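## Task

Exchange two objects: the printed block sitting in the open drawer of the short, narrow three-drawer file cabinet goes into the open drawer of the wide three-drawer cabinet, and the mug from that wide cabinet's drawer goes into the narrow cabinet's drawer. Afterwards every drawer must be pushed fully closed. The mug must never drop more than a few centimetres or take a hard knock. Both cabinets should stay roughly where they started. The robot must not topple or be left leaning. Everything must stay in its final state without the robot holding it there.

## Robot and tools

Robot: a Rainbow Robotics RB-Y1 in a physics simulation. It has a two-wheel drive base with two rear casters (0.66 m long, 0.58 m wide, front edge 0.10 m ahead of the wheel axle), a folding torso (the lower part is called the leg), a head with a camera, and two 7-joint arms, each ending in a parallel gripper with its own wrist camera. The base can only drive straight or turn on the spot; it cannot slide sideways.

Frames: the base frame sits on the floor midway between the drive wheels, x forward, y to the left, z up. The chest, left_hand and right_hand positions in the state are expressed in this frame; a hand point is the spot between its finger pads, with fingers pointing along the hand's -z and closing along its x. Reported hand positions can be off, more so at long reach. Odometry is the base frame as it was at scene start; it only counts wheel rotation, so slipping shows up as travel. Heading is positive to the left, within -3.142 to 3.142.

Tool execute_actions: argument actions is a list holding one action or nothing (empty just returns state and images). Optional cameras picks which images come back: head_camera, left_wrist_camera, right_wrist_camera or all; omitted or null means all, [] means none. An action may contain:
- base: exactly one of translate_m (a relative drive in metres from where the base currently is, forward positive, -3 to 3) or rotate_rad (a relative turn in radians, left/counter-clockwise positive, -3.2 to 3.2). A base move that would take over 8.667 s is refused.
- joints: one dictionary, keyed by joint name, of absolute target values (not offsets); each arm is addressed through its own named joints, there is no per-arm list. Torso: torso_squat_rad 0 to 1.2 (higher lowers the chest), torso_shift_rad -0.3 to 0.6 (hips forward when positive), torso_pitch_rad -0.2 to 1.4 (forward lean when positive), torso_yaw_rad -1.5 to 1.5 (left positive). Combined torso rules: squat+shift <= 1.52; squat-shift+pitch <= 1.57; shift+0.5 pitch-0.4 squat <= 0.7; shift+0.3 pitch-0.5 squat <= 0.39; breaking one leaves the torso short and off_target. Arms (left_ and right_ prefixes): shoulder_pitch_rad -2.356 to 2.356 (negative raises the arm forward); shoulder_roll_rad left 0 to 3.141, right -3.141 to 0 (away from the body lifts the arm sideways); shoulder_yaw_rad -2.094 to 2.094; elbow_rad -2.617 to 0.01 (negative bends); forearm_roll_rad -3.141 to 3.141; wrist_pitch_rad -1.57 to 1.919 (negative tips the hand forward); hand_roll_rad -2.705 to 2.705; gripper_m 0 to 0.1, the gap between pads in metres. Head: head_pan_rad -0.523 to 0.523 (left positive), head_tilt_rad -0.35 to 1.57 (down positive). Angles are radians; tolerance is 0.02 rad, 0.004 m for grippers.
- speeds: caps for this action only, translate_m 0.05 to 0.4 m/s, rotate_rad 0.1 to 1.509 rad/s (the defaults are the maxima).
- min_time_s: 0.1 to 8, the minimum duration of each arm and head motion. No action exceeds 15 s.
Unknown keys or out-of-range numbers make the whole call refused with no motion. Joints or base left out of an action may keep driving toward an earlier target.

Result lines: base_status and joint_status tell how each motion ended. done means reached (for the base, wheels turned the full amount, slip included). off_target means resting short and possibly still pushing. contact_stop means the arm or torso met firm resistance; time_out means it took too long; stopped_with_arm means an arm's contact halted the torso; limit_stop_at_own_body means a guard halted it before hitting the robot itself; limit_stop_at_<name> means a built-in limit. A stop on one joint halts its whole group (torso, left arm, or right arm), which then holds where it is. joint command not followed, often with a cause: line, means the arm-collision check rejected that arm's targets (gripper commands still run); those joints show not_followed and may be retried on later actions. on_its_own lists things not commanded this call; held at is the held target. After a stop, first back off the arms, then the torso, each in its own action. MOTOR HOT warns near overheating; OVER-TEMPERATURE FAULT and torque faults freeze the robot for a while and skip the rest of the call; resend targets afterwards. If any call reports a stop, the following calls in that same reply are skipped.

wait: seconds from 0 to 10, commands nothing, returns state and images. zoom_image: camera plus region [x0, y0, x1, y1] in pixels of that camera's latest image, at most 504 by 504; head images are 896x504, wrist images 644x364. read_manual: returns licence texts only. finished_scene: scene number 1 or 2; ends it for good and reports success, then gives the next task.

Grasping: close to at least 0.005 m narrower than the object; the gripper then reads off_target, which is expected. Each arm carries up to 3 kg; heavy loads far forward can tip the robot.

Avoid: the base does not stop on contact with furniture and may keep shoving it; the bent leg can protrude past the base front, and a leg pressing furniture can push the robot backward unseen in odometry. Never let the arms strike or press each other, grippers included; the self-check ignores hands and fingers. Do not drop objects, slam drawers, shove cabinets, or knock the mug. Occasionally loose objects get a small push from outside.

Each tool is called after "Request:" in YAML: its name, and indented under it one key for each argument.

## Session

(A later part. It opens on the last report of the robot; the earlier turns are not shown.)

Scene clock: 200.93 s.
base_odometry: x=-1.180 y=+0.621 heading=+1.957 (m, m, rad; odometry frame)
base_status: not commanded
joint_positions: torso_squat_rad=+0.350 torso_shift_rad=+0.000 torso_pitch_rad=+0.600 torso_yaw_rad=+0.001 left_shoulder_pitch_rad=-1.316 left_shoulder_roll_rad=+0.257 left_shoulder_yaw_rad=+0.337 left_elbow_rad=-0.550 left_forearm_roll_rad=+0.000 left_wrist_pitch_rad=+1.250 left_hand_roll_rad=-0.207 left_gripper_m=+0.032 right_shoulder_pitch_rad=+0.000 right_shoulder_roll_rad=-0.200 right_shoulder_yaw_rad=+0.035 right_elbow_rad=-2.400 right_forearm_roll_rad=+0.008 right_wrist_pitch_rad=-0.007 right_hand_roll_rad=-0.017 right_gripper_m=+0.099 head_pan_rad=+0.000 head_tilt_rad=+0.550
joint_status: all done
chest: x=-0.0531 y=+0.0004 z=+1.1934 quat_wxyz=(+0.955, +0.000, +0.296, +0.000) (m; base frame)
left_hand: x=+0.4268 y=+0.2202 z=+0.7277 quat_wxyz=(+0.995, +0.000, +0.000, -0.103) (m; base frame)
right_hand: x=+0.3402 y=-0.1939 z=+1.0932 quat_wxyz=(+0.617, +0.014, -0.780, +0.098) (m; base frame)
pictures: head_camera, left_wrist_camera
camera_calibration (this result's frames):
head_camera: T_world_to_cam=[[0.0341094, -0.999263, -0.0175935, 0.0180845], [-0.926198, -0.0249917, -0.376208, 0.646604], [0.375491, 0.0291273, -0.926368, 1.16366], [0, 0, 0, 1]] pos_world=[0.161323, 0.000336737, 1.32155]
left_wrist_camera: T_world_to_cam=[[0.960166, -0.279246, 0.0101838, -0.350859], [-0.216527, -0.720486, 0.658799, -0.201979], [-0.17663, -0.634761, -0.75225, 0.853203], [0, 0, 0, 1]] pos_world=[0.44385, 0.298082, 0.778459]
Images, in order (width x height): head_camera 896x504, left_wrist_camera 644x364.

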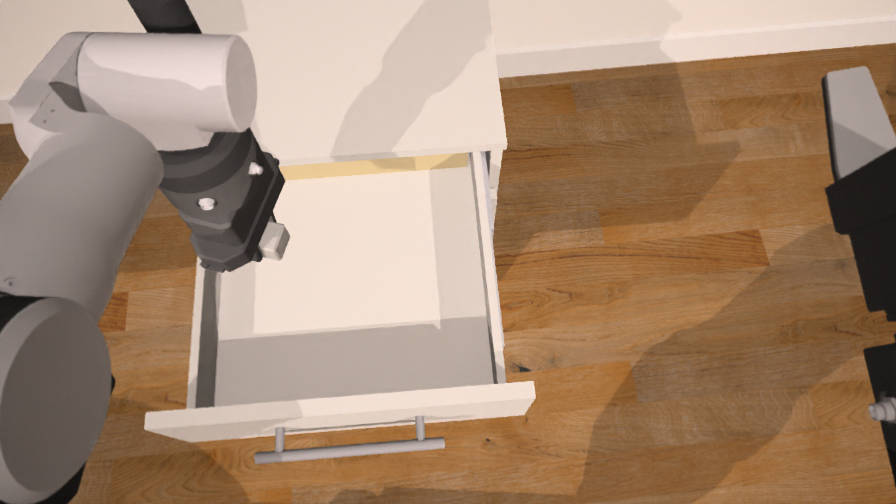

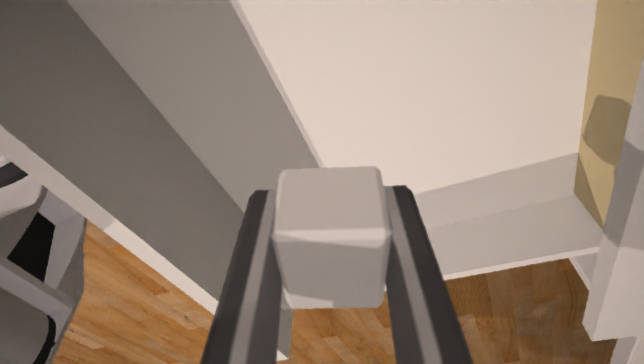

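Request:
execute_actions:
  actions:
    - {"base":{"translate_m":-0.35}}
  cameras: []

Request:
execute_actions:
  actions:
    - {"base":{"rotate_rad":-2.273}}
  cameras: []

Request:
execute_actions:
  actions:
    - {"base":{"translate_m":1.91},"joints":{"head_tilt_rad":0.0}}
  cameras: ["head_camera"]

Request:
execute_actions:
  actions:
    - {"base":{"rotate_rad":-0.724},"joints":{"head_tilt_rad":0.1}}
  cameras: ["head_camera"]

Scene clock: 213.40 s.
base_odometry: x=-1.048 y=+0.297 heading=+1.956 (m, m, rad; odometry frame)
base_status: done
joint_positions: torso_squat_rad=+0.350 torso_shift_rad=+0.000 torso_pitch_rad=+0.600 torso_yaw_rad=+0.001 left_shoulder_pitch_rad=-1.316 left_shoulder_roll_rad=+0.257 left_shoulder_yaw_rad=+0.337 left_elbow_rad=-0.550 left_forearm_roll_rad=+0.000 left_wrist_pitch_rad=+1.250 left_hand_roll_rad=-0.207 left_gripper_m=+0.032 right_shoulder_pitch_rad=+0.000 right_shoulder_roll_rad=-0.200 right_shoulder_yaw_rad=+0.035 right_elbow_rad=-2.400 right_forearm_roll_rad=+0.008 right_wrist_pitch_rad=-0.007 right_hand_roll_rad=-0.017 right_gripper_m=+0.099 head_pan_rad=+0.000 head_tilt_rad=+0.550
joint_status: not commanded
chest: x=-0.0531 y=+0.0004 z=+1.1935 quat_wxyz=(+0.955, +0.000, +0.295, +0.000) (m; base frame)
left_hand: x=+0.4268 y=+0.2202 z=+0.7277 quat_wxyz=(+0.995, +0.000, +0.000, -0.103) (m; base frame)
right_hand: x=+0.3401 y=-0.1939 z=+1.0932 quat_wxyz=(+0.617, +0.014, -0.780, +0.098) (m; base frame)
pictures: none
No camera images: the call's "cameras" was empty. Leave "cameras" out to get every camera's image.

Scene clock: 218.00 s.
base_odometry: x=-1.048 y=+0.297 heading=-0.317 (m, m, rad; odometry frame)
base_status: done
joint_positions: torso_squat_rad=+0.350 torso_shift_rad=+0.000 torso_pitch_rad=+0.600 torso_yaw_rad=+0.001 left_shoulder_pitch_rad=-1.316 left_shoulder_roll_rad=+0.257 left_shoulder_yaw_rad=+0.337 left_elbow_rad=-0.550 left_forearm_roll_rad=+0.000 left_wrist_pitch_rad=+1.250 left_hand_roll_rad=-0.207 left_gripper_m=+0.032 right_shoulder_pitch_rad=+0.000 right_shoulder_roll_rad=-0.200 right_shoulder_yaw_rad=+0.035 right_elbow_rad=-2.400 right_forearm_roll_rad=+0.008 right_wrist_pitch_rad=-0.007 right_hand_roll_rad=-0.017 right_gripper_m=+0.099 head_pan_rad=+0.000 head_tilt_rad=+0.550
joint_status: not commanded
chest: x=-0.0531 y=+0.0004 z=+1.1935 quat_wxyz=(+0.955, +0.000, +0.295, +0.000) (m; base frame)
left_hand: x=+0.4268 y=+0.2202 z=+0.7278 quat_wxyz=(+0.995, +0.000, +0.000, -0.103) (m; base frame)
right_hand: x=+0.3401 y=-0.1939 z=+1.0932 quat_wxyz=(+0.617, +0.014, -0.780, +0.098) (m; base frame)
pictures: none
No camera images: the call's "cameras" was empty. Leave "cameras" out to get every camera's image.

Scene clock: 224.10 s.
base_odometry: x=+0.767 y=-0.298 heading=-0.317 (m, m, rad; odometry frame)
base_status: done
joint_positions: torso_squat_rad=+0.350 torso_shift_rad=+0.000 torso_pitch_rad=+0.600 torso_yaw_rad=+0.001 left_shoulder_pitch_rad=-1.316 left_shoulder_roll_rad=+0.257 left_shoulder_yaw_rad=+0.337 left_elbow_rad=-0.550 left_forearm_roll_rad=+0.000 left_wrist_pitch_rad=+1.250 left_hand_roll_rad=-0.207 left_gripper_m=+0.032 right_shoulder_pitch_rad=+0.000 right_shoulder_roll_rad=-0.200 right_shoulder_yaw_rad=+0.035 right_elbow_rad=-2.400 right_forearm_roll_rad=+0.008 right_wrist_pitch_rad=-0.007 right_hand_roll_rad=-0.017 right_gripper_m=+0.099 head_pan_rad=+0.000 head_tilt_rad=+0.000
joint_status: all done
chest: x=-0.0530 y=+0.0004 z=+1.1934 quat_wxyz=(+0.955, +0.000, +0.296, +0.000) (m; base frame)
left_hand: x=+0.4268 y=+0.2202 z=+0.7277 quat_wxyz=(+0.995, +0.000, +0.000, -0.103) (m; base frame)
right_hand: x=+0.3402 y=-0.1939 z=+1.0932 quat_wxyz=(+0.617, +0.014, -0.780, +0.098) (m; base frame)
pictures: head_camera
camera_calibration (this result's frames):
head_camera: T_world_to_cam=[[0.0384713, -0.999257, 0.00241344, -0.0091839], [-0.592995, -0.0247741, -0.804825, 1.19759], [0.804286, 0.0295315, -0.593508, 0.682082], [0, 0, 0, 1]] pos_world=[0.161926, 0.000349135, 1.36869]
Images, in order (width x height): head_camera 896x504.

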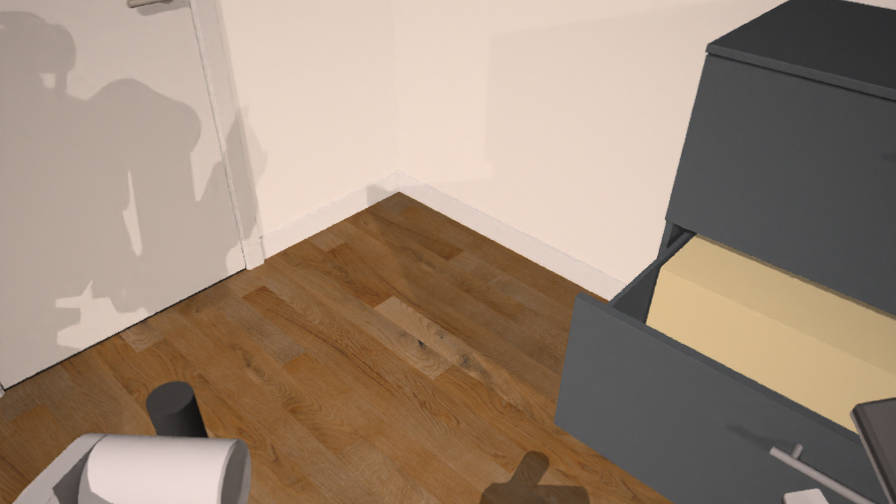

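Scene clock: 226.87 s.
base_odometry: x=+0.766 y=-0.298 heading=-1.040 (m, m, rad; odometry frame)
base_status: done
joint_positions: torso_squat_rad=+0.350 torso_shift_rad=+0.000 torso_pitch_rad=+0.600 torso_yaw_rad=+0.001 left_shoulder_pitch_rad=-1.316 left_shoulder_roll_rad=+0.257 left_shoulder_yaw_rad=+0.337 left_elbow_rad=-0.550 left_forearm_roll_rad=+0.000 left_wrist_pitch_rad=+1.250 left_hand_roll_rad=-0.207 left_gripper_m=+0.032 right_shoulder_pitch_rad=+0.000 right_shoulder_roll_rad=-0.200 right_shoulder_yaw_rad=+0.035 right_elbow_rad=-2.400 right_forearm_roll_rad=+0.008 right_wrist_pitch_rad=-0.007 right_hand_roll_rad=-0.017 right_gripper_m=+0.099 head_pan_rad=+0.000 head_tilt_rad=+0.100
joint_status: all done
chest: x=-0.0530 y=+0.0004 z=+1.1934 quat_wxyz=(+0.955, +0.000, +0.296, +0.000) (m; base frame)
left_hand: x=+0.4268 y=+0.2202 z=+0.7277 quat_wxyz=(+0.995, +0.000, +0.000, -0.103) (m; base frame)
right_hand: x=+0.3402 y=-0.1939 z=+1.0932 quat_wxyz=(+0.617, +0.014, -0.780, +0.098) (m; base frame)
pictures: head_camera
camera_calibration (this result's frames):
head_camera: T_world_to_cam=[[0.0385116, -0.999257, -0.00135807, -0.00411166], [-0.670357, -0.0248278, -0.741623, 1.11855], [0.741039, 0.0294715, -0.670815, 0.791092], [0, 0, 0, 1]] pos_world=[0.163755, 0.000347809, 1.36021]
Images, in order (width x height): head_camera 896x504.

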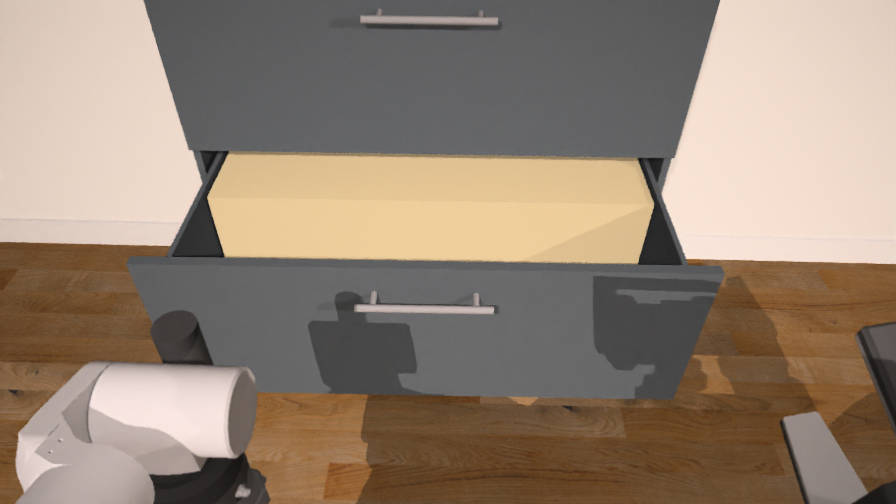

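Request:
execute_actions:
  actions:
    - {"base":{"translate_m":0.42},"joints":{"torso_squat_rad":0.05,"head_tilt_rad":0.5}}
  cameras: ["head_camera","left_wrist_camera"]

Scene clock: 239.40 s.
base_odometry: x=+0.979 y=-0.661 heading=-1.040 (m, m, rad; odometry frame)
base_status: done
joint_positions: torso_squat_rad=+0.050 torso_shift_rad=+0.000 torso_pitch_rad=+0.600 torso_yaw_rad=+0.001 left_shoulder_pitch_rad=-1.316 left_shoulder_roll_rad=+0.257 left_shoulder_yaw_rad=+0.337 left_elbow_rad=-0.550 left_forearm_roll_rad=+0.000 left_wrist_pitch_rad=+1.250 left_hand_roll_rad=-0.207 left_gripper_m=+0.032 right_shoulder_pitch_rad=+0.000 right_shoulder_roll_rad=-0.200 right_shoulder_yaw_rad=+0.035 right_elbow_rad=-2.400 right_forearm_roll_rad=+0.008 right_wrist_pitch_rad=-0.007 right_hand_roll_rad=-0.017 right_gripper_m=+0.099 head_pan_rad=+0.000 head_tilt_rad=+0.500
joint_status: all done
chest: x=-0.0530 y=+0.0004 z=+1.2350 quat_wxyz=(+0.955, +0.000, +0.296, +0.000) (m; base frame)
left_hand: x=+0.4269 y=+0.2202 z=+0.7693 quat_wxyz=(+0.995, +0.000, +0.000, -0.103) (m; base frame)
right_hand: x=+0.3402 y=-0.1939 z=+1.1347 quat_wxyz=(+0.617, +0.014, -0.780, +0.098) (m; base frame)
pictures: head_camera, left_wrist_camera
camera_calibration (this result's frames):
head_camera: T_world_to_cam=[[0.034959, -0.999262, -0.0159112, 0.0164292], [-0.906256, -0.0249859, -0.42199, 0.724258], [0.421281, 0.029172, -0.906461, 1.17093], [0, 0, 0, 1]] pos_world=[0.1625, 0.000355068, 1.36729]
left_wrist_camera: T_world_to_cam=[[0.960161, -0.279259, 0.0102437, -0.351399], [-0.216575, -0.720474, 0.658796, -0.229334], [-0.176594, -0.634769, -0.752252, 0.884488], [0, 0, 0, 1]] pos_world=[0.443927, 0.298085, 0.820042]
Images, in order (width x height): head_camera 896x504, left_wrist_camera 644x364.

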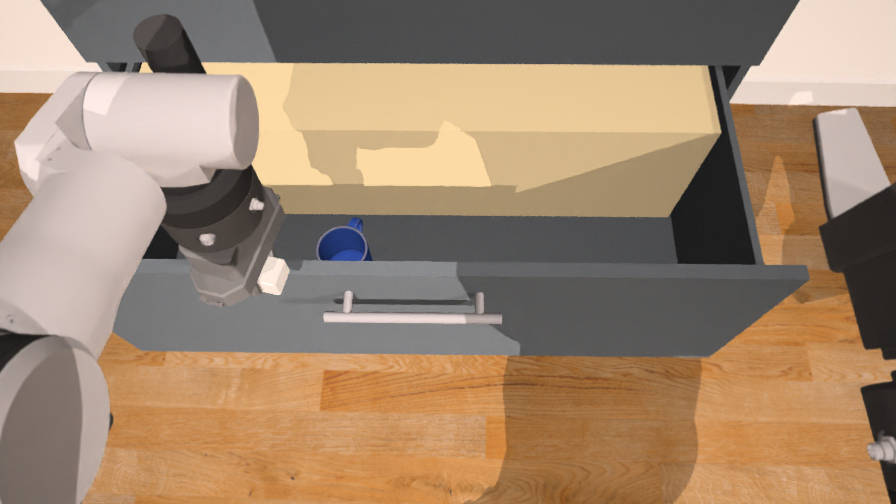

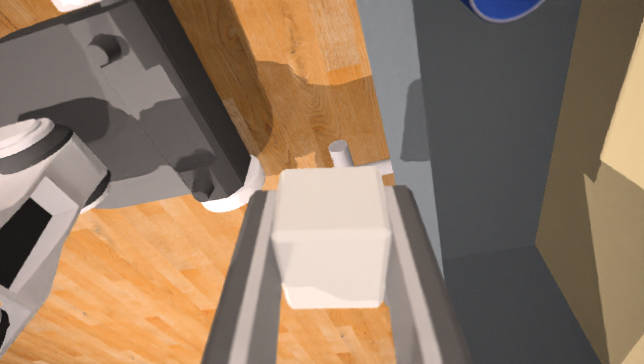

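Request:
execute_actions:
  actions:
    - {"base":{"translate_m":0.229},"joints":{"left_shoulder_pitch_rad":-1.195,"left_shoulder_roll_rad":0.484,"left_shoulder_yaw_rad":0.648,"left_hand_roll_rad":-0.4,"head_tilt_rad":0.7,"head_pan_rad":0.2},"speeds":{"translate_m":0.2}}
  cameras: ["head_camera","left_wrist_camera"]

Scene clock: 310.07 s.
base_odometry: x=+1.095 y=-0.858 heading=-1.041 (m, m, rad; odometry frame)
base_status: done
joint_positions: torso_squat_rad=+0.050 torso_shift_rad=+0.000 torso_pitch_rad=+0.600 torso_yaw_rad=+0.001 left_shoulder_pitch_rad=-1.195 left_shoulder_roll_rad=+0.484 left_shoulder_yaw_rad=+0.648 left_elbow_rad=-0.550 left_forearm_roll_rad=+0.000 left_wrist_pitch_rad=+1.250 left_hand_roll_rad=-0.400 left_gripper_m=+0.032 right_shoulder_pitch_rad=+0.000 right_shoulder_roll_rad=-0.200 right_shoulder_yaw_rad=+0.035 right_elbow_rad=-2.400 right_forearm_roll_rad=+0.008 right_wrist_pitch_rad=-0.007 right_hand_roll_rad=-0.017 right_gripper_m=+0.099 head_pan_rad=+0.200 head_tilt_rad=+0.700
joint_status: all done
chest: x=-0.0530 y=+0.0004 z=+1.2350 quat_wxyz=(+0.955, +0.000, +0.296, +0.000) (m; base frame)
left_hand: x=+0.3926 y=+0.3899 z=+0.7694 quat_wxyz=(+1.000, +0.000, +0.000, +0.000) (m; base frame)
right_hand: x=+0.3402 y=-0.1939 z=+1.1348 quat_wxyz=(+0.617, +0.014, -0.780, +0.098) (m; base frame)
pictures: head_camera, left_wrist_camera
camera_calibration (this result's frames):
head_camera: T_world_to_cam=[[0.194107, -0.9718, -0.133892, 0.167731], [-0.956941, -0.157547, -0.243811, 0.481002], [0.215841, 0.175452, -0.960536, 1.26196], [0, 0, 0, 1]] pos_world=[0.155351, 0.0173679, 1.35189]
left_wrist_camera: T_world_to_cam=[[0.997127, -0.0749976, 0.0105959, -0.365545], [-0.063389, -0.749719, 0.658713, -0.163222], [-0.0414579, -0.657493, -0.75232, 0.942153], [0, 0, 0, 1]] pos_world=[0.393208, 0.469673, 0.82019]
Images, in order (width x height): head_camera 896x504, left_wrist_camera 644x364.

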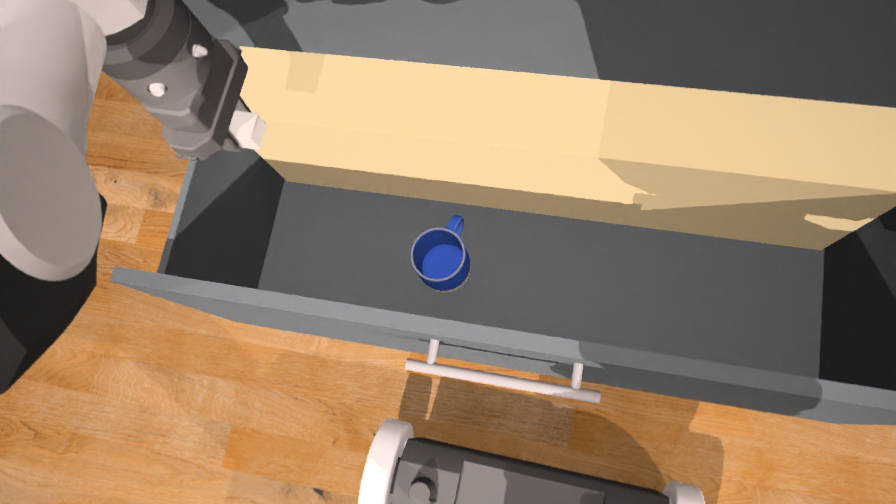

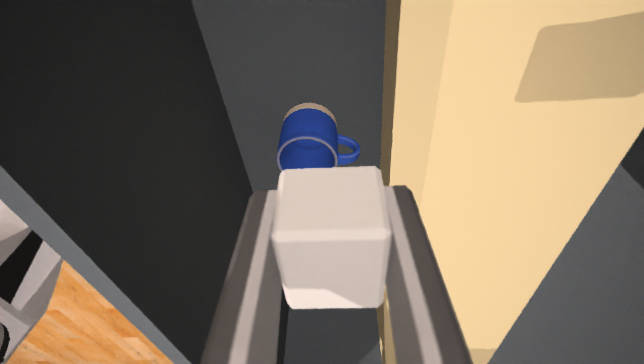

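Request:
execute_actions:
  actions:
    - {"joints":{"torso_pitch_rad":0.75,"torso_squat_rad":0.2,"left_shoulder_pitch_rad":-1.176,"left_shoulder_roll_rad":0.408,"left_shoulder_yaw_rad":0.682,"left_elbow_rad":-0.4,"left_wrist_pitch_rad":0.9,"head_tilt_rad":0.55},"min_time_s":1.5}
  cameras: ["head_camera","left_wrist_camera"]

Scene clock: 328.10 s.
base_odometry: x=+1.095 y=-0.858 heading=-1.041 (m, m, rad; odometry frame)
base_status: not commanded
joint_positions: torso_squat_rad=+0.200 torso_shift_rad=+0.000 torso_pitch_rad=+0.750 torso_yaw_rad=+0.001 left_shoulder_pitch_rad=-1.176 left_shoulder_roll_rad=+0.408 left_shoulder_yaw_rad=+0.681 left_elbow_rad=-0.400 left_forearm_roll_rad=+0.000 left_wrist_pitch_rad=+0.900 left_hand_roll_rad=-0.400 left_gripper_m=+0.032 right_shoulder_pitch_rad=+0.000 right_shoulder_roll_rad=-0.200 right_shoulder_yaw_rad=+0.035 right_elbow_rad=-2.400 right_forearm_roll_rad=+0.008 right_wrist_pitch_rad=-0.007 right_hand_roll_rad=-0.017 right_gripper_m=+0.099 head_pan_rad=+0.200 head_tilt_rad=+0.550
joint_status: all done
chest: x=-0.0168 y=+0.0004 z=+1.1929 quat_wxyz=(+0.931, +0.000, +0.366, +0.000) (m; base frame)
left_hand: x=+0.3519 y=+0.3534 z=+0.6104 quat_wxyz=(+1.000, +0.000, +0.000, +0.000) (m; base frame)
right_hand: x=+0.3570 y=-0.1939 z=+1.0351 quat_wxyz=(+0.674, +0.022, -0.732, +0.097) (m; base frame)
pictures: head_camera, left_wrist_camera
camera_calibration (this result's frames):
head_camera: T_world_to_cam=[[0.175569, -0.971846, -0.15713, 0.181342], [-0.960398, -0.134003, -0.244294, 0.52173], [0.21636, 0.193798, -0.956886, 1.18375], [0, 0, 0, 1]] pos_world=[0.213113, 0.0167407, 1.28867]
left_wrist_camera: T_world_to_cam=[[0.997072, -0.0757538, 0.0103898, -0.325534], [-0.0638435, -0.750017, 0.65833, -0.0879351], [-0.0420785, -0.657066, -0.752657, 0.79708], [0, 0, 0, 1]] pos_world=[0.352507, 0.433121, 0.661201]
Images, in order (width x height): head_camera 896x504, left_wrist_camera 644x364.

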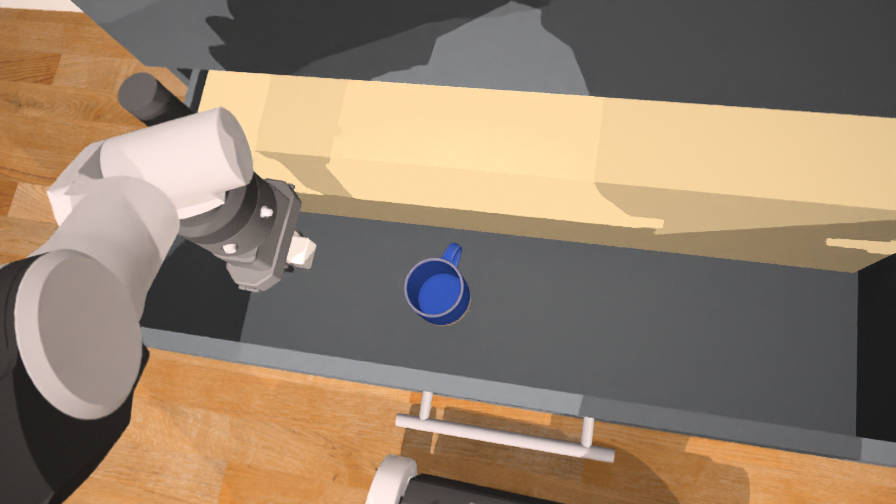

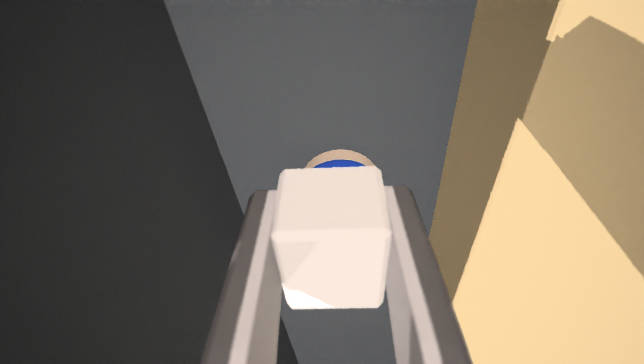

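Request:
execute_actions:
  actions:
    - {"joints":{"torso_squat_rad":0.72}}
  cameras: ["head_camera","left_wrist_camera"]

Scene clock: 332.67 s.
base_odometry: x=+1.095 y=-0.858 heading=-1.041 (m, m, rad; odometry frame)
base_status: not commanded
joint_positions: torso_squat_rad=+0.720 torso_shift_rad=+0.000 torso_pitch_rad=+0.750 torso_yaw_rad=+0.001 left_shoulder_pitch_rad=-1.176 left_shoulder_roll_rad=+0.408 left_shoulder_yaw_rad=+0.681 left_elbow_rad=-0.400 left_forearm_roll_rad=+0.000 left_wrist_pitch_rad=+0.900 left_hand_roll_rad=-0.400 left_gripper_m=+0.032 right_shoulder_pitch_rad=+0.000 right_shoulder_roll_rad=-0.200 right_shoulder_yaw_rad=+0.035 right_elbow_rad=-2.400 right_forearm_roll_rad=+0.008 right_wrist_pitch_rad=-0.007 right_hand_roll_rad=-0.017 right_gripper_m=+0.099 head_pan_rad=+0.200 head_tilt_rad=+0.550
joint_status: all done
chest: x=-0.0169 y=+0.0003 z=+1.0332 quat_wxyz=(+0.931, +0.000, +0.366, +0.000) (m; base frame)
left_hand: x=+0.3518 y=+0.3533 z=+0.4506 quat_wxyz=(+1.000, +0.000, +0.000, +0.000) (m; base frame)
right_hand: x=+0.3570 y=-0.1940 z=+0.8753 quat_wxyz=(+0.674, +0.022, -0.732, +0.097) (m; base frame)
pictures: head_camera, left_wrist_camera
camera_calibration (this result's frames):
head_camera: T_world_to_cam=[[0.175581, -0.971846, -0.157117, 0.156188], [-0.960377, -0.134002, -0.244374, 0.482698], [0.21644, 0.193799, -0.956868, 1.03089], [0, 0, 0, 1]] pos_world=[0.213023, 0.016688, 1.12892]
left_wrist_camera: T_world_to_cam=[[0.997074, -0.0757342, 0.0103712, -0.323772], [-0.0638164, -0.750018, 0.658332, 0.0171932], [-0.0420796, -0.657068, -0.752656, 0.676793], [0, 0, 0, 1]] pos_world=[0.352401, 0.433074, 0.501432]
Images, in order (width x height): head_camera 896x504, left_wrist_camera 644x364.

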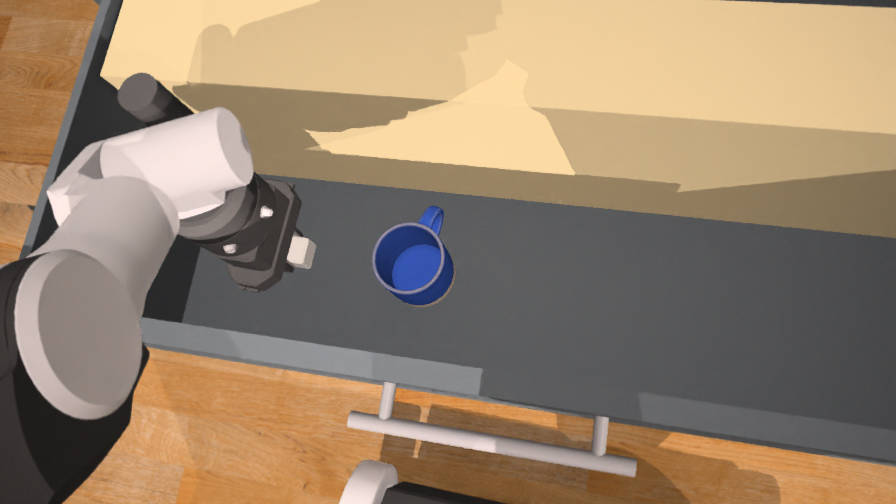

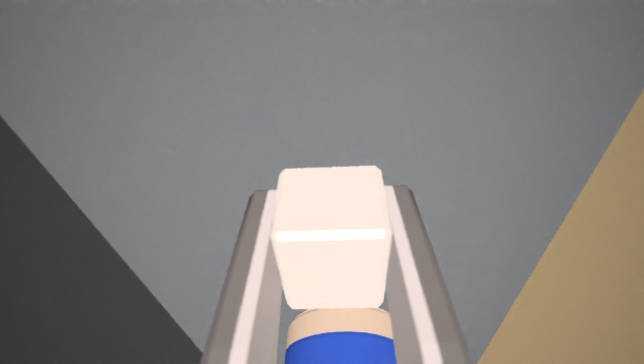

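Request:
execute_actions:
  actions:
    - {"joints":{"torso_squat_rad":0.76},"min_time_s":1}
  cameras: ["head_camera","left_wrist_camera"]

action 0: "min_time_s" has no arm or head joint beside it: it slows only arm and head motions. Command such a joint too, or leave it out

Request:
execute_actions:
  actions:
    - {"joints":{"torso_squat_rad":0.76}}
  cameras: ["head_camera","left_wrist_camera"]

Scene clock: 337.17 s.
base_odometry: x=+1.095 y=-0.858 heading=-1.041 (m, m, rad; odometry frame)
base_status: not commanded
joint_positions: torso_squat_rad=+0.760 torso_shift_rad=+0.000 torso_pitch_rad=+0.750 torso_yaw_rad=+0.001 left_shoulder_pitch_rad=-1.176 left_shoulder_roll_rad=+0.408 left_shoulder_yaw_rad=+0.681 left_elbow_rad=-0.400 left_forearm_roll_rad=+0.000 left_wrist_pitch_rad=+0.900 left_hand_roll_rad=-0.400 left_gripper_m=+0.032 right_shoulder_pitch_rad=+0.000 right_shoulder_roll_rad=-0.200 right_shoulder_yaw_rad=+0.035 right_elbow_rad=-2.400 right_forearm_roll_rad=+0.008 right_wrist_pitch_rad=-0.007 right_hand_roll_rad=-0.017 right_gripper_m=+0.099 head_pan_rad=+0.200 head_tilt_rad=+0.550
joint_status: all done
chest: x=-0.0169 y=+0.0003 z=+1.0143 quat_wxyz=(+0.931, +0.000, +0.366, +0.000) (m; base frame)
left_hand: x=+0.3517 y=+0.3533 z=+0.4317 quat_wxyz=(+1.000, +0.000, +0.000, +0.000) (m; base frame)
right_hand: x=+0.3569 y=-0.1940 z=+0.8564 quat_wxyz=(+0.674, +0.022, -0.732, +0.097) (m; base frame)
pictures: head_camera, left_wrist_camera
camera_calibration (this result's frames):
head_camera: T_world_to_cam=[[0.175583, -0.971846, -0.157115, 0.153216], [-0.960374, -0.134001, -0.24439, 0.47809], [0.216456, 0.1938, -0.956864, 1.01283], [0, 0, 0, 1]] pos_world=[0.213011, 0.0166818, 1.11005]
left_wrist_camera: T_world_to_cam=[[0.997075, -0.0757265, 0.0103277, -0.323521], [-0.0637816, -0.750013, 0.65834, 0.0296017], [-0.0421079, -0.657073, -0.75265, 0.662579], [0, 0, 0, 1]] pos_world=[0.352363, 0.433066, 0.482543]
Images, in order (width x height): head_camera 896x504, left_wrist_camera 644x364.

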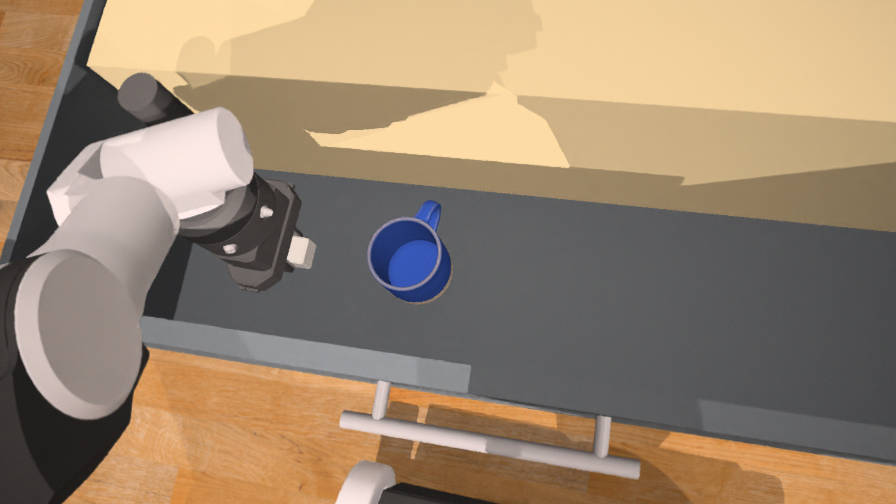

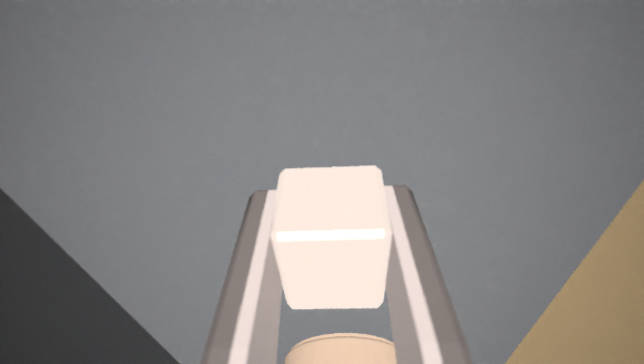

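Request:
execute_actions:
  actions:
    - {"joints":{"torso_squat_rad":0.79}}
  cameras: ["head_camera","left_wrist_camera"]

Scene clock: 344.03 s.
base_odometry: x=+1.095 y=-0.858 heading=-1.041 (m, m, rad; odometry frame)
base_status: not commanded
joint_positions: torso_squat_rad=+0.790 torso_shift_rad=+0.000 torso_pitch_rad=+0.748 torso_yaw_rad=+0.001 left_shoulder_pitch_rad=-1.179 left_shoulder_roll_rad=+0.410 left_shoulder_yaw_rad=+0.682 left_elbow_rad=-0.402 left_forearm_roll_rad=+0.000 left_wrist_pitch_rad=+0.900 left_hand_roll_rad=-0.400 left_gripper_m=+0.032 right_shoulder_pitch_rad=+0.000 right_shoulder_roll_rad=-0.200 right_shoulder_yaw_rad=+0.035 right_elbow_rad=-2.400 right_forearm_roll_rad=+0.008 right_wrist_pitch_rad=-0.007 right_hand_roll_rad=-0.017 right_gripper_m=+0.099 head_pan_rad=+0.200 head_tilt_rad=+0.550
joint_status: all done
chest: x=-0.0177 y=+0.0000 z=+0.9999 quat_wxyz=(+0.931, +0.000, +0.365, +0.000) (m; base frame)
left_hand: x=+0.3545 y=+0.3539 z=+0.4196 quat_wxyz=(+1.000, +0.001, -0.003, +0.000) (m; base frame)
right_hand: x=+0.3564 y=-0.1942 z=+0.8426 quat_wxyz=(+0.673, +0.022, -0.733, +0.097) (m; base frame)
pictures: head_camera, left_wrist_camera
camera_calibration (this result's frames):
head_camera: T_world_to_cam=[[0.175809, -0.97173, -0.157579, 0.15122], [-0.959927, -0.133735, -0.246284, 0.475691], [0.218247, 0.194563, -0.956302, 0.998776], [0, 0, 0, 1]] pos_world=[0.212062, 0.0162359, 1.09611]
left_wrist_camera: T_world_to_cam=[[0.996985, -0.0759035, 0.0161279, -0.32849], [-0.0678081, -0.751125, 0.656668, 0.0406969], [-0.0377293, -0.655781, -0.754007, 0.652549], [0, 0, 0, 1]] pos_world=[0.354879, 0.433564, 0.4706]
Images, in order (width x height): head_camera 896x504, left_wrist_camera 644x364.

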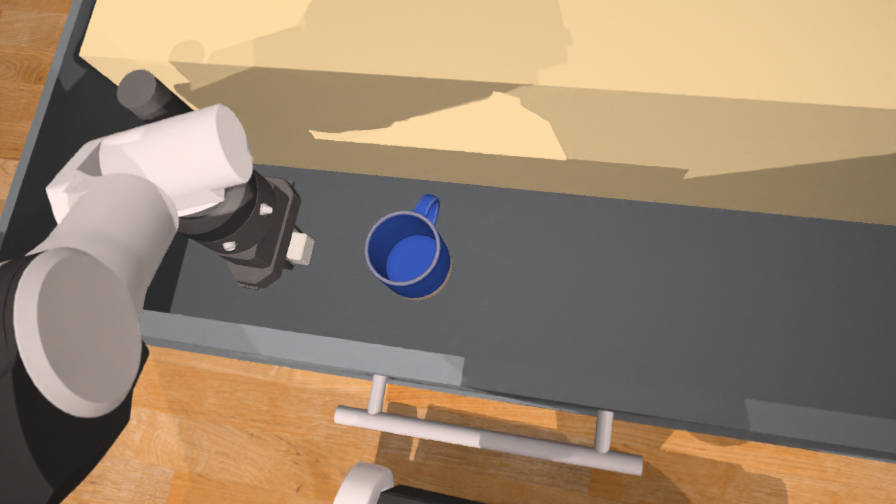

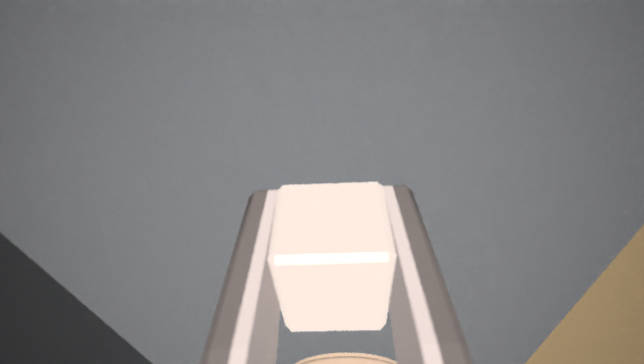

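Request:
execute_actions:
  actions:
    - {"joints":{"left_gripper_m":0.06}}
  cameras: []

Request:
execute_actions:
  actions:
    - {"joints":{"torso_squat_rad":0.4,"left_gripper_m":0.1}}
  cameras: ["head_camera","left_wrist_camera"]

Scene clock: 347.37 s.
base_odometry: x=+1.095 y=-0.858 heading=-1.041 (m, m, rad; odometry frame)
base_status: not commanded
joint_positions: torso_squat_rad=+0.790 torso_shift_rad=+0.000 torso_pitch_rad=+0.748 torso_yaw_rad=+0.001 left_shoulder_pitch_rad=-1.179 left_shoulder_roll_rad=+0.410 left_shoulder_yaw_rad=+0.682 left_elbow_rad=-0.402 left_forearm_roll_rad=+0.000 left_wrist_pitch_rad=+0.900 left_hand_roll_rad=-0.400 left_gripper_m=+0.060 right_shoulder_pitch_rad=+0.000 right_shoulder_roll_rad=-0.200 right_shoulder_yaw_rad=+0.035 right_elbow_rad=-2.400 right_forearm_roll_rad=+0.008 right_wrist_pitch_rad=-0.007 right_hand_roll_rad=-0.017 right_gripper_m=+0.099 head_pan_rad=+0.200 head_tilt_rad=+0.550
joint_status: all done
chest: x=-0.0177 y=+0.0000 z=+0.9999 quat_wxyz=(+0.931, +0.000, +0.365, +0.000) (m; base frame)
left_hand: x=+0.3550 y=+0.3546 z=+0.4199 quat_wxyz=(+1.000, +0.002, -0.004, +0.000) (m; base frame)
right_hand: x=+0.3565 y=-0.1942 z=+0.8426 quat_wxyz=(+0.673, +0.022, -0.733, +0.097) (m; base frame)
pictures: none
No camera images: the call's "cameras" was empty. Leave "cameras" out to get every camera's image.

Scene clock: 349.43 s.
base_odometry: x=+1.095 y=-0.858 heading=-1.041 (m, m, rad; odometry frame)
base_status: not commanded
joint_positions: torso_squat_rad=+0.400 torso_shift_rad=+0.000 torso_pitch_rad=+0.750 torso_yaw_rad=+0.001 left_shoulder_pitch_rad=-1.176 left_shoulder_roll_rad=+0.408 left_shoulder_yaw_rad=+0.682 left_elbow_rad=-0.400 left_forearm_roll_rad=+0.000 left_wrist_pitch_rad=+0.900 left_hand_roll_rad=-0.400 left_gripper_m=+0.100 right_shoulder_pitch_rad=+0.000 right_shoulder_roll_rad=-0.200 right_shoulder_yaw_rad=+0.035 right_elbow_rad=-2.400 right_forearm_roll_rad=+0.008 right_wrist_pitch_rad=-0.007 right_hand_roll_rad=-0.017 right_gripper_m=+0.099 head_pan_rad=+0.200 head_tilt_rad=+0.550
joint_status: all done
chest: x=-0.0169 y=+0.0003 z=+1.1516 quat_wxyz=(+0.931, +0.000, +0.366, +0.000) (m; base frame)
left_hand: x=+0.3519 y=+0.3534 z=+0.5691 quat_wxyz=(+1.000, +0.000, +0.000, +0.000) (m; base frame)
right_hand: x=+0.3570 y=-0.1940 z=+0.9937 quat_wxyz=(+0.674, +0.022, -0.732, +0.097) (m; base frame)
pictures: head_camera, left_wrist_camera
camera_calibration (this result's frames):
head_camera: T_world_to_cam=[[0.175548, -0.971832, -0.157246, 0.174904], [-0.960385, -0.133939, -0.244378, 0.511682], [0.216433, 0.193916, -0.956845, 1.14421], [0, 0, 0, 1]] pos_world=[0.213061, 0.0166292, 1.24738]
left_wrist_camera: T_world_to_cam=[[0.997074, -0.0757024, 0.0106519, -0.325321], [-0.0639865, -0.750155, 0.658159, -0.0605822], [-0.0418336, -0.656914, -0.752804, 0.766012], [0, 0, 0, 1]] pos_world=[0.352538, 0.43313, 0.619995]
Images, in order (width x height): head_camera 896x504, left_wrist_camera 644x364.

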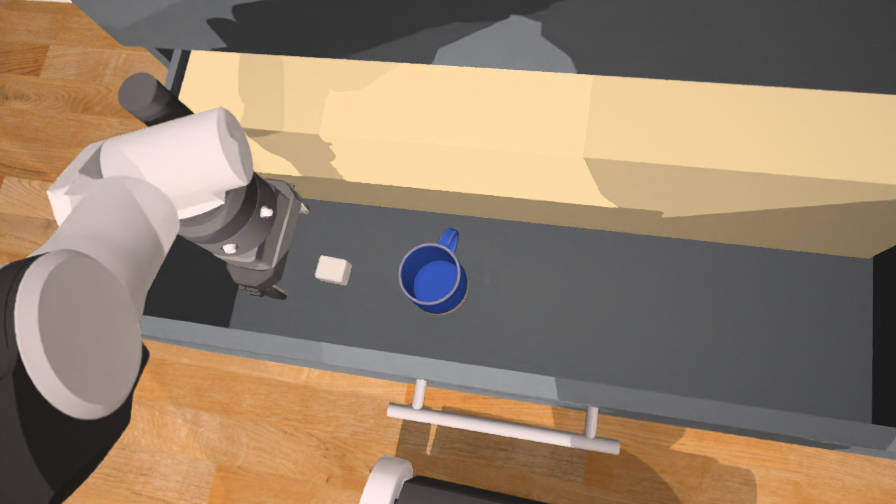

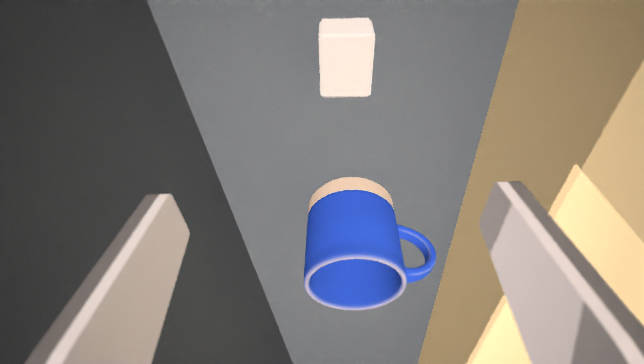

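Request:
execute_actions:
  actions:
    - {"base":{"translate_m":-0.018},"joints":{"left_shoulder_pitch_rad":-1.275,"left_shoulder_roll_rad":0.220,"left_shoulder_yaw_rad":0.294,"left_hand_roll_rad":0.945,"head_pan_rad":0.1},"min_time_s":1.5}
  cameras: ["head_camera","left_wrist_camera"]

Scene clock: 363.67 s.
base_odometry: x=+1.086 y=-0.843 heading=-1.041 (m, m, rad; odometry frame)
base_status: done
joint_positions: torso_squat_rad=+0.400 torso_shift_rad=+0.000 torso_pitch_rad=+0.750 torso_yaw_rad=+0.001 left_shoulder_pitch_rad=-1.275 left_shoulder_roll_rad=+0.220 left_shoulder_yaw_rad=+0.295 left_elbow_rad=-0.400 left_forearm_roll_rad=+0.000 left_wrist_pitch_rad=+0.900 left_hand_roll_rad=+0.945 left_gripper_m=+0.100 right_shoulder_pitch_rad=+0.000 right_shoulder_roll_rad=-0.200 right_shoulder_yaw_rad=+0.035 right_elbow_rad=-2.400 right_forearm_roll_rad=+0.008 right_wrist_pitch_rad=-0.007 right_hand_roll_rad=-0.017 right_gripper_m=+0.099 head_pan_rad=+0.100 head_tilt_rad=+0.550
joint_status: all done
chest: x=-0.0170 y=+0.0004 z=+1.1517 quat_wxyz=(+0.931, +0.000, +0.366, +0.000) (m; base frame)
left_hand: x=+0.3781 y=+0.2048 z=+0.5690 quat_wxyz=(+0.900, +0.000, +0.000, +0.435) (m; base frame)
right_hand: x=+0.3569 y=-0.1940 z=+0.9939 quat_wxyz=(+0.674, +0.021, -0.732, +0.097) (m; base frame)
pictures: head_camera, left_wrist_camera
camera_calibration (this result's frames):
head_camera: T_world_to_cam=[[0.103732, -0.990508, -0.0901843, 0.0987013], [-0.968152, -0.0797841, -0.237309, 0.503537], [0.227861, 0.111929, -0.967239, 1.15612], [0, 0, 0, 1]] pos_world=[0.213828, 0.00853611, 1.24664]
left_wrist_camera: T_world_to_cam=[[0.678389, 0.734642, 0.00948718, -0.407493], [0.548118, -0.514661, 0.65931, -0.450549], [0.48924, -0.442069, -0.751811, 0.424022], [0, 0, 0, 1]] pos_world=[0.315944, 0.254928, 0.619702]
Images, in order (width x height): head_camera 896x504, left_wrist_camera 644x364.

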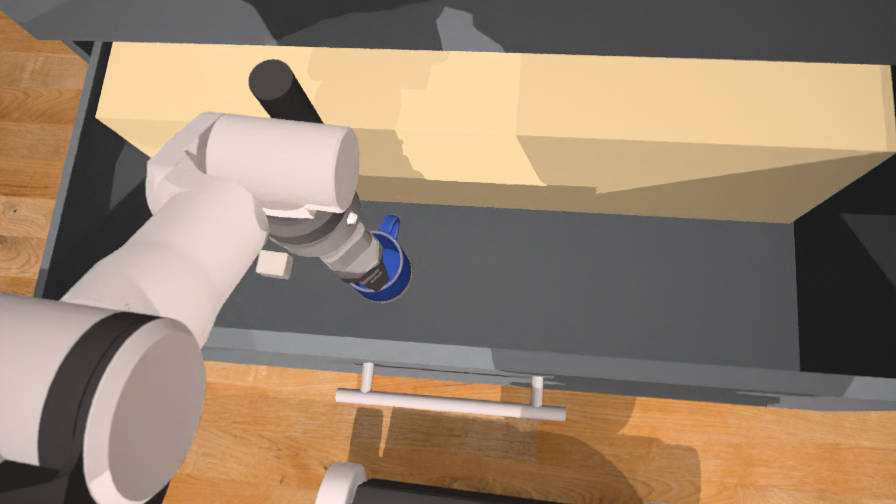

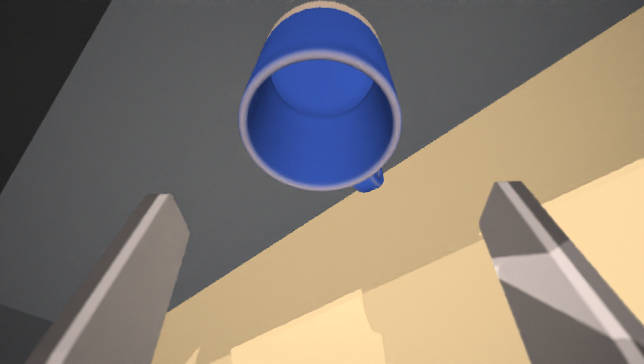

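Request:
execute_actions:
  actions:
    - {"base":{"rotate_rad":-0.016},"joints":{"torso_squat_rad":0.56},"speeds":{"rotate_rad":0.1}}
  cameras: ["left_wrist_camera"]

Scene clock: 370.80 s.
base_odometry: x=+1.086 y=-0.843 heading=-1.055 (m, m, rad; odometry frame)
base_status: done
joint_positions: torso_squat_rad=+0.560 torso_shift_rad=+0.000 torso_pitch_rad=+0.750 torso_yaw_rad=+0.001 left_shoulder_pitch_rad=-1.275 left_shoulder_roll_rad=+0.220 left_shoulder_yaw_rad=+0.294 left_elbow_rad=-0.400 left_forearm_roll_rad=+0.000 left_wrist_pitch_rad=+0.900 left_hand_roll_rad=+0.945 left_gripper_m=+0.100 right_shoulder_pitch_rad=+0.000 right_shoulder_roll_rad=-0.200 right_shoulder_yaw_rad=+0.035 right_elbow_rad=-2.400 right_forearm_roll_rad=+0.008 right_wrist_pitch_rad=-0.007 right_hand_roll_rad=-0.017 right_gripper_m=+0.099 head_pan_rad=+0.100 head_tilt_rad=+0.550
joint_status: all done
chest: x=-0.0169 y=+0.0004 z=+1.1000 quat_wxyz=(+0.931, +0.000, +0.366, +0.000) (m; base frame)
left_hand: x=+0.3781 y=+0.2048 z=+0.5172 quat_wxyz=(+0.900, +0.000, +0.000, +0.435) (m; base frame)
right_hand: x=+0.3569 y=-0.1940 z=+0.9421 quat_wxyz=(+0.674, +0.021, -0.732, +0.097) (m; base frame)
pictures: left_wrist_camera
camera_calibration (this result's frames):
left_wrist_camera: T_world_to_cam=[[0.678409, 0.734624, 0.00937849, -0.406935], [0.548196, -0.514663, 0.659244, -0.416452], [0.489124, -0.442096, -0.75187, 0.385191], [0, 0, 0, 1]] pos_world=[0.31596, 0.254903, 0.567973]
Images, in order (width x height): left_wrist_camera 644x364.

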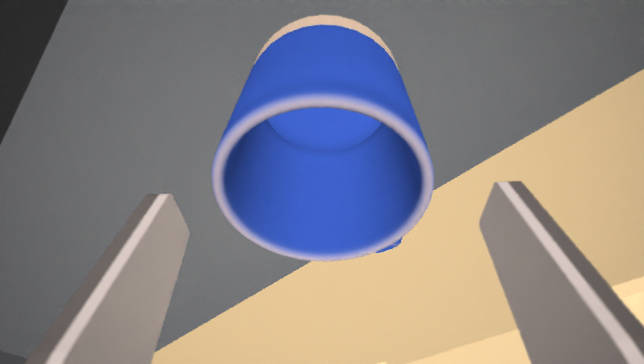

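Request:
execute_actions:
  actions:
    - {"base":{"translate_m":-0.004},"joints":{"torso_squat_rad":0.69}}
  cameras: ["left_wrist_camera","head_camera"]

Scene clock: 379.73 s.
base_odometry: x=+1.084 y=-0.839 heading=-1.054 (m, m, rad; odometry frame)
base_status: done
joint_positions: torso_squat_rad=+0.690 torso_shift_rad=+0.000 torso_pitch_rad=+0.750 torso_yaw_rad=+0.001 left_shoulder_pitch_rad=-1.275 left_shoulder_roll_rad=+0.220 left_shoulder_yaw_rad=+0.294 left_elbow_rad=-0.400 left_forearm_roll_rad=+0.000 left_wrist_pitch_rad=+0.900 left_hand_roll_rad=+0.945 left_gripper_m=+0.100 right_shoulder_pitch_rad=+0.000 right_shoulder_roll_rad=-0.200 right_shoulder_yaw_rad=+0.035 right_elbow_rad=-2.400 right_forearm_roll_rad=+0.008 right_wrist_pitch_rad=-0.007 right_hand_roll_rad=-0.017 right_gripper_m=+0.099 head_pan_rad=+0.100 head_tilt_rad=+0.550
joint_status: all done
chest: x=-0.0169 y=+0.0003 z=+1.0468 quat_wxyz=(+0.931, +0.000, +0.366, +0.000) (m; base frame)
left_hand: x=+0.3780 y=+0.2048 z=+0.4640 quat_wxyz=(+0.900, +0.000, +0.000, +0.435) (m; base frame)
right_hand: x=+0.3569 y=-0.1940 z=+0.8889 quat_wxyz=(+0.674, +0.021, -0.732, +0.097) (m; base frame)
pictures: head_camera, left_wrist_camera
camera_calibration (this result's frames):
head_camera: T_world_to_cam=[[0.103715, -0.990511, -0.0901741, 0.089201], [-0.968191, -0.0797889, -0.237148, 0.478547], [0.227703, 0.111902, -0.967279, 1.05469], [0, 0, 0, 1]] pos_world=[0.213918, 0.00851589, 1.14171]
left_wrist_camera: T_world_to_cam=[[0.67841, 0.734624, 0.00930289, -0.406345], [0.548261, -0.514656, 0.659195, -0.381341], [0.489049, -0.442105, -0.751914, 0.345234], [0, 0, 0, 1]] pos_world=[0.315907, 0.254881, 0.514745]
Images, in order (width x height): head_camera 896x504, left_wrist_camera 644x364.

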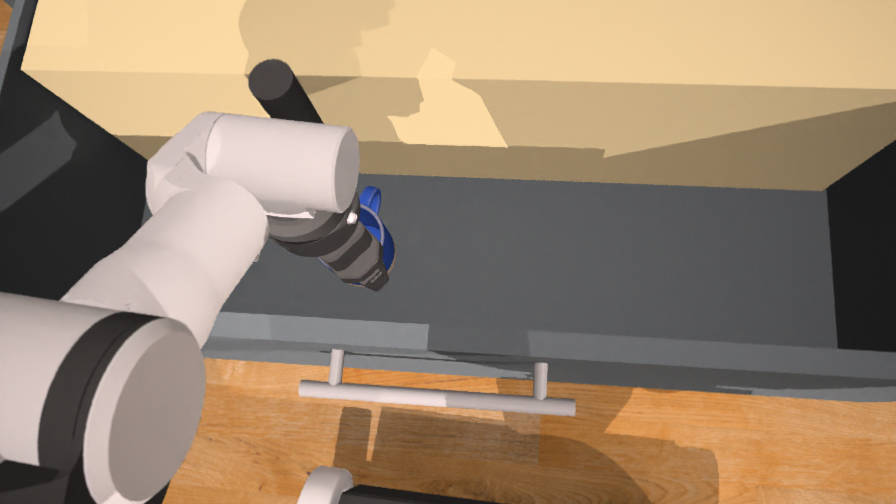

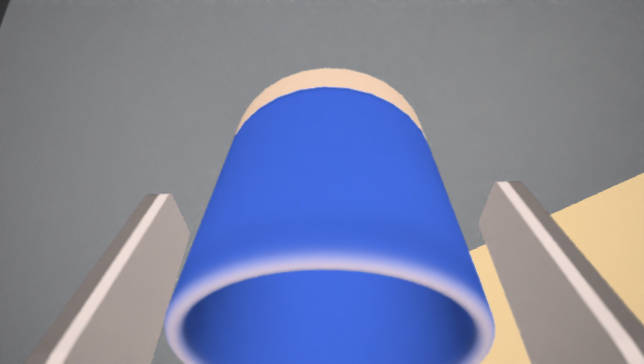

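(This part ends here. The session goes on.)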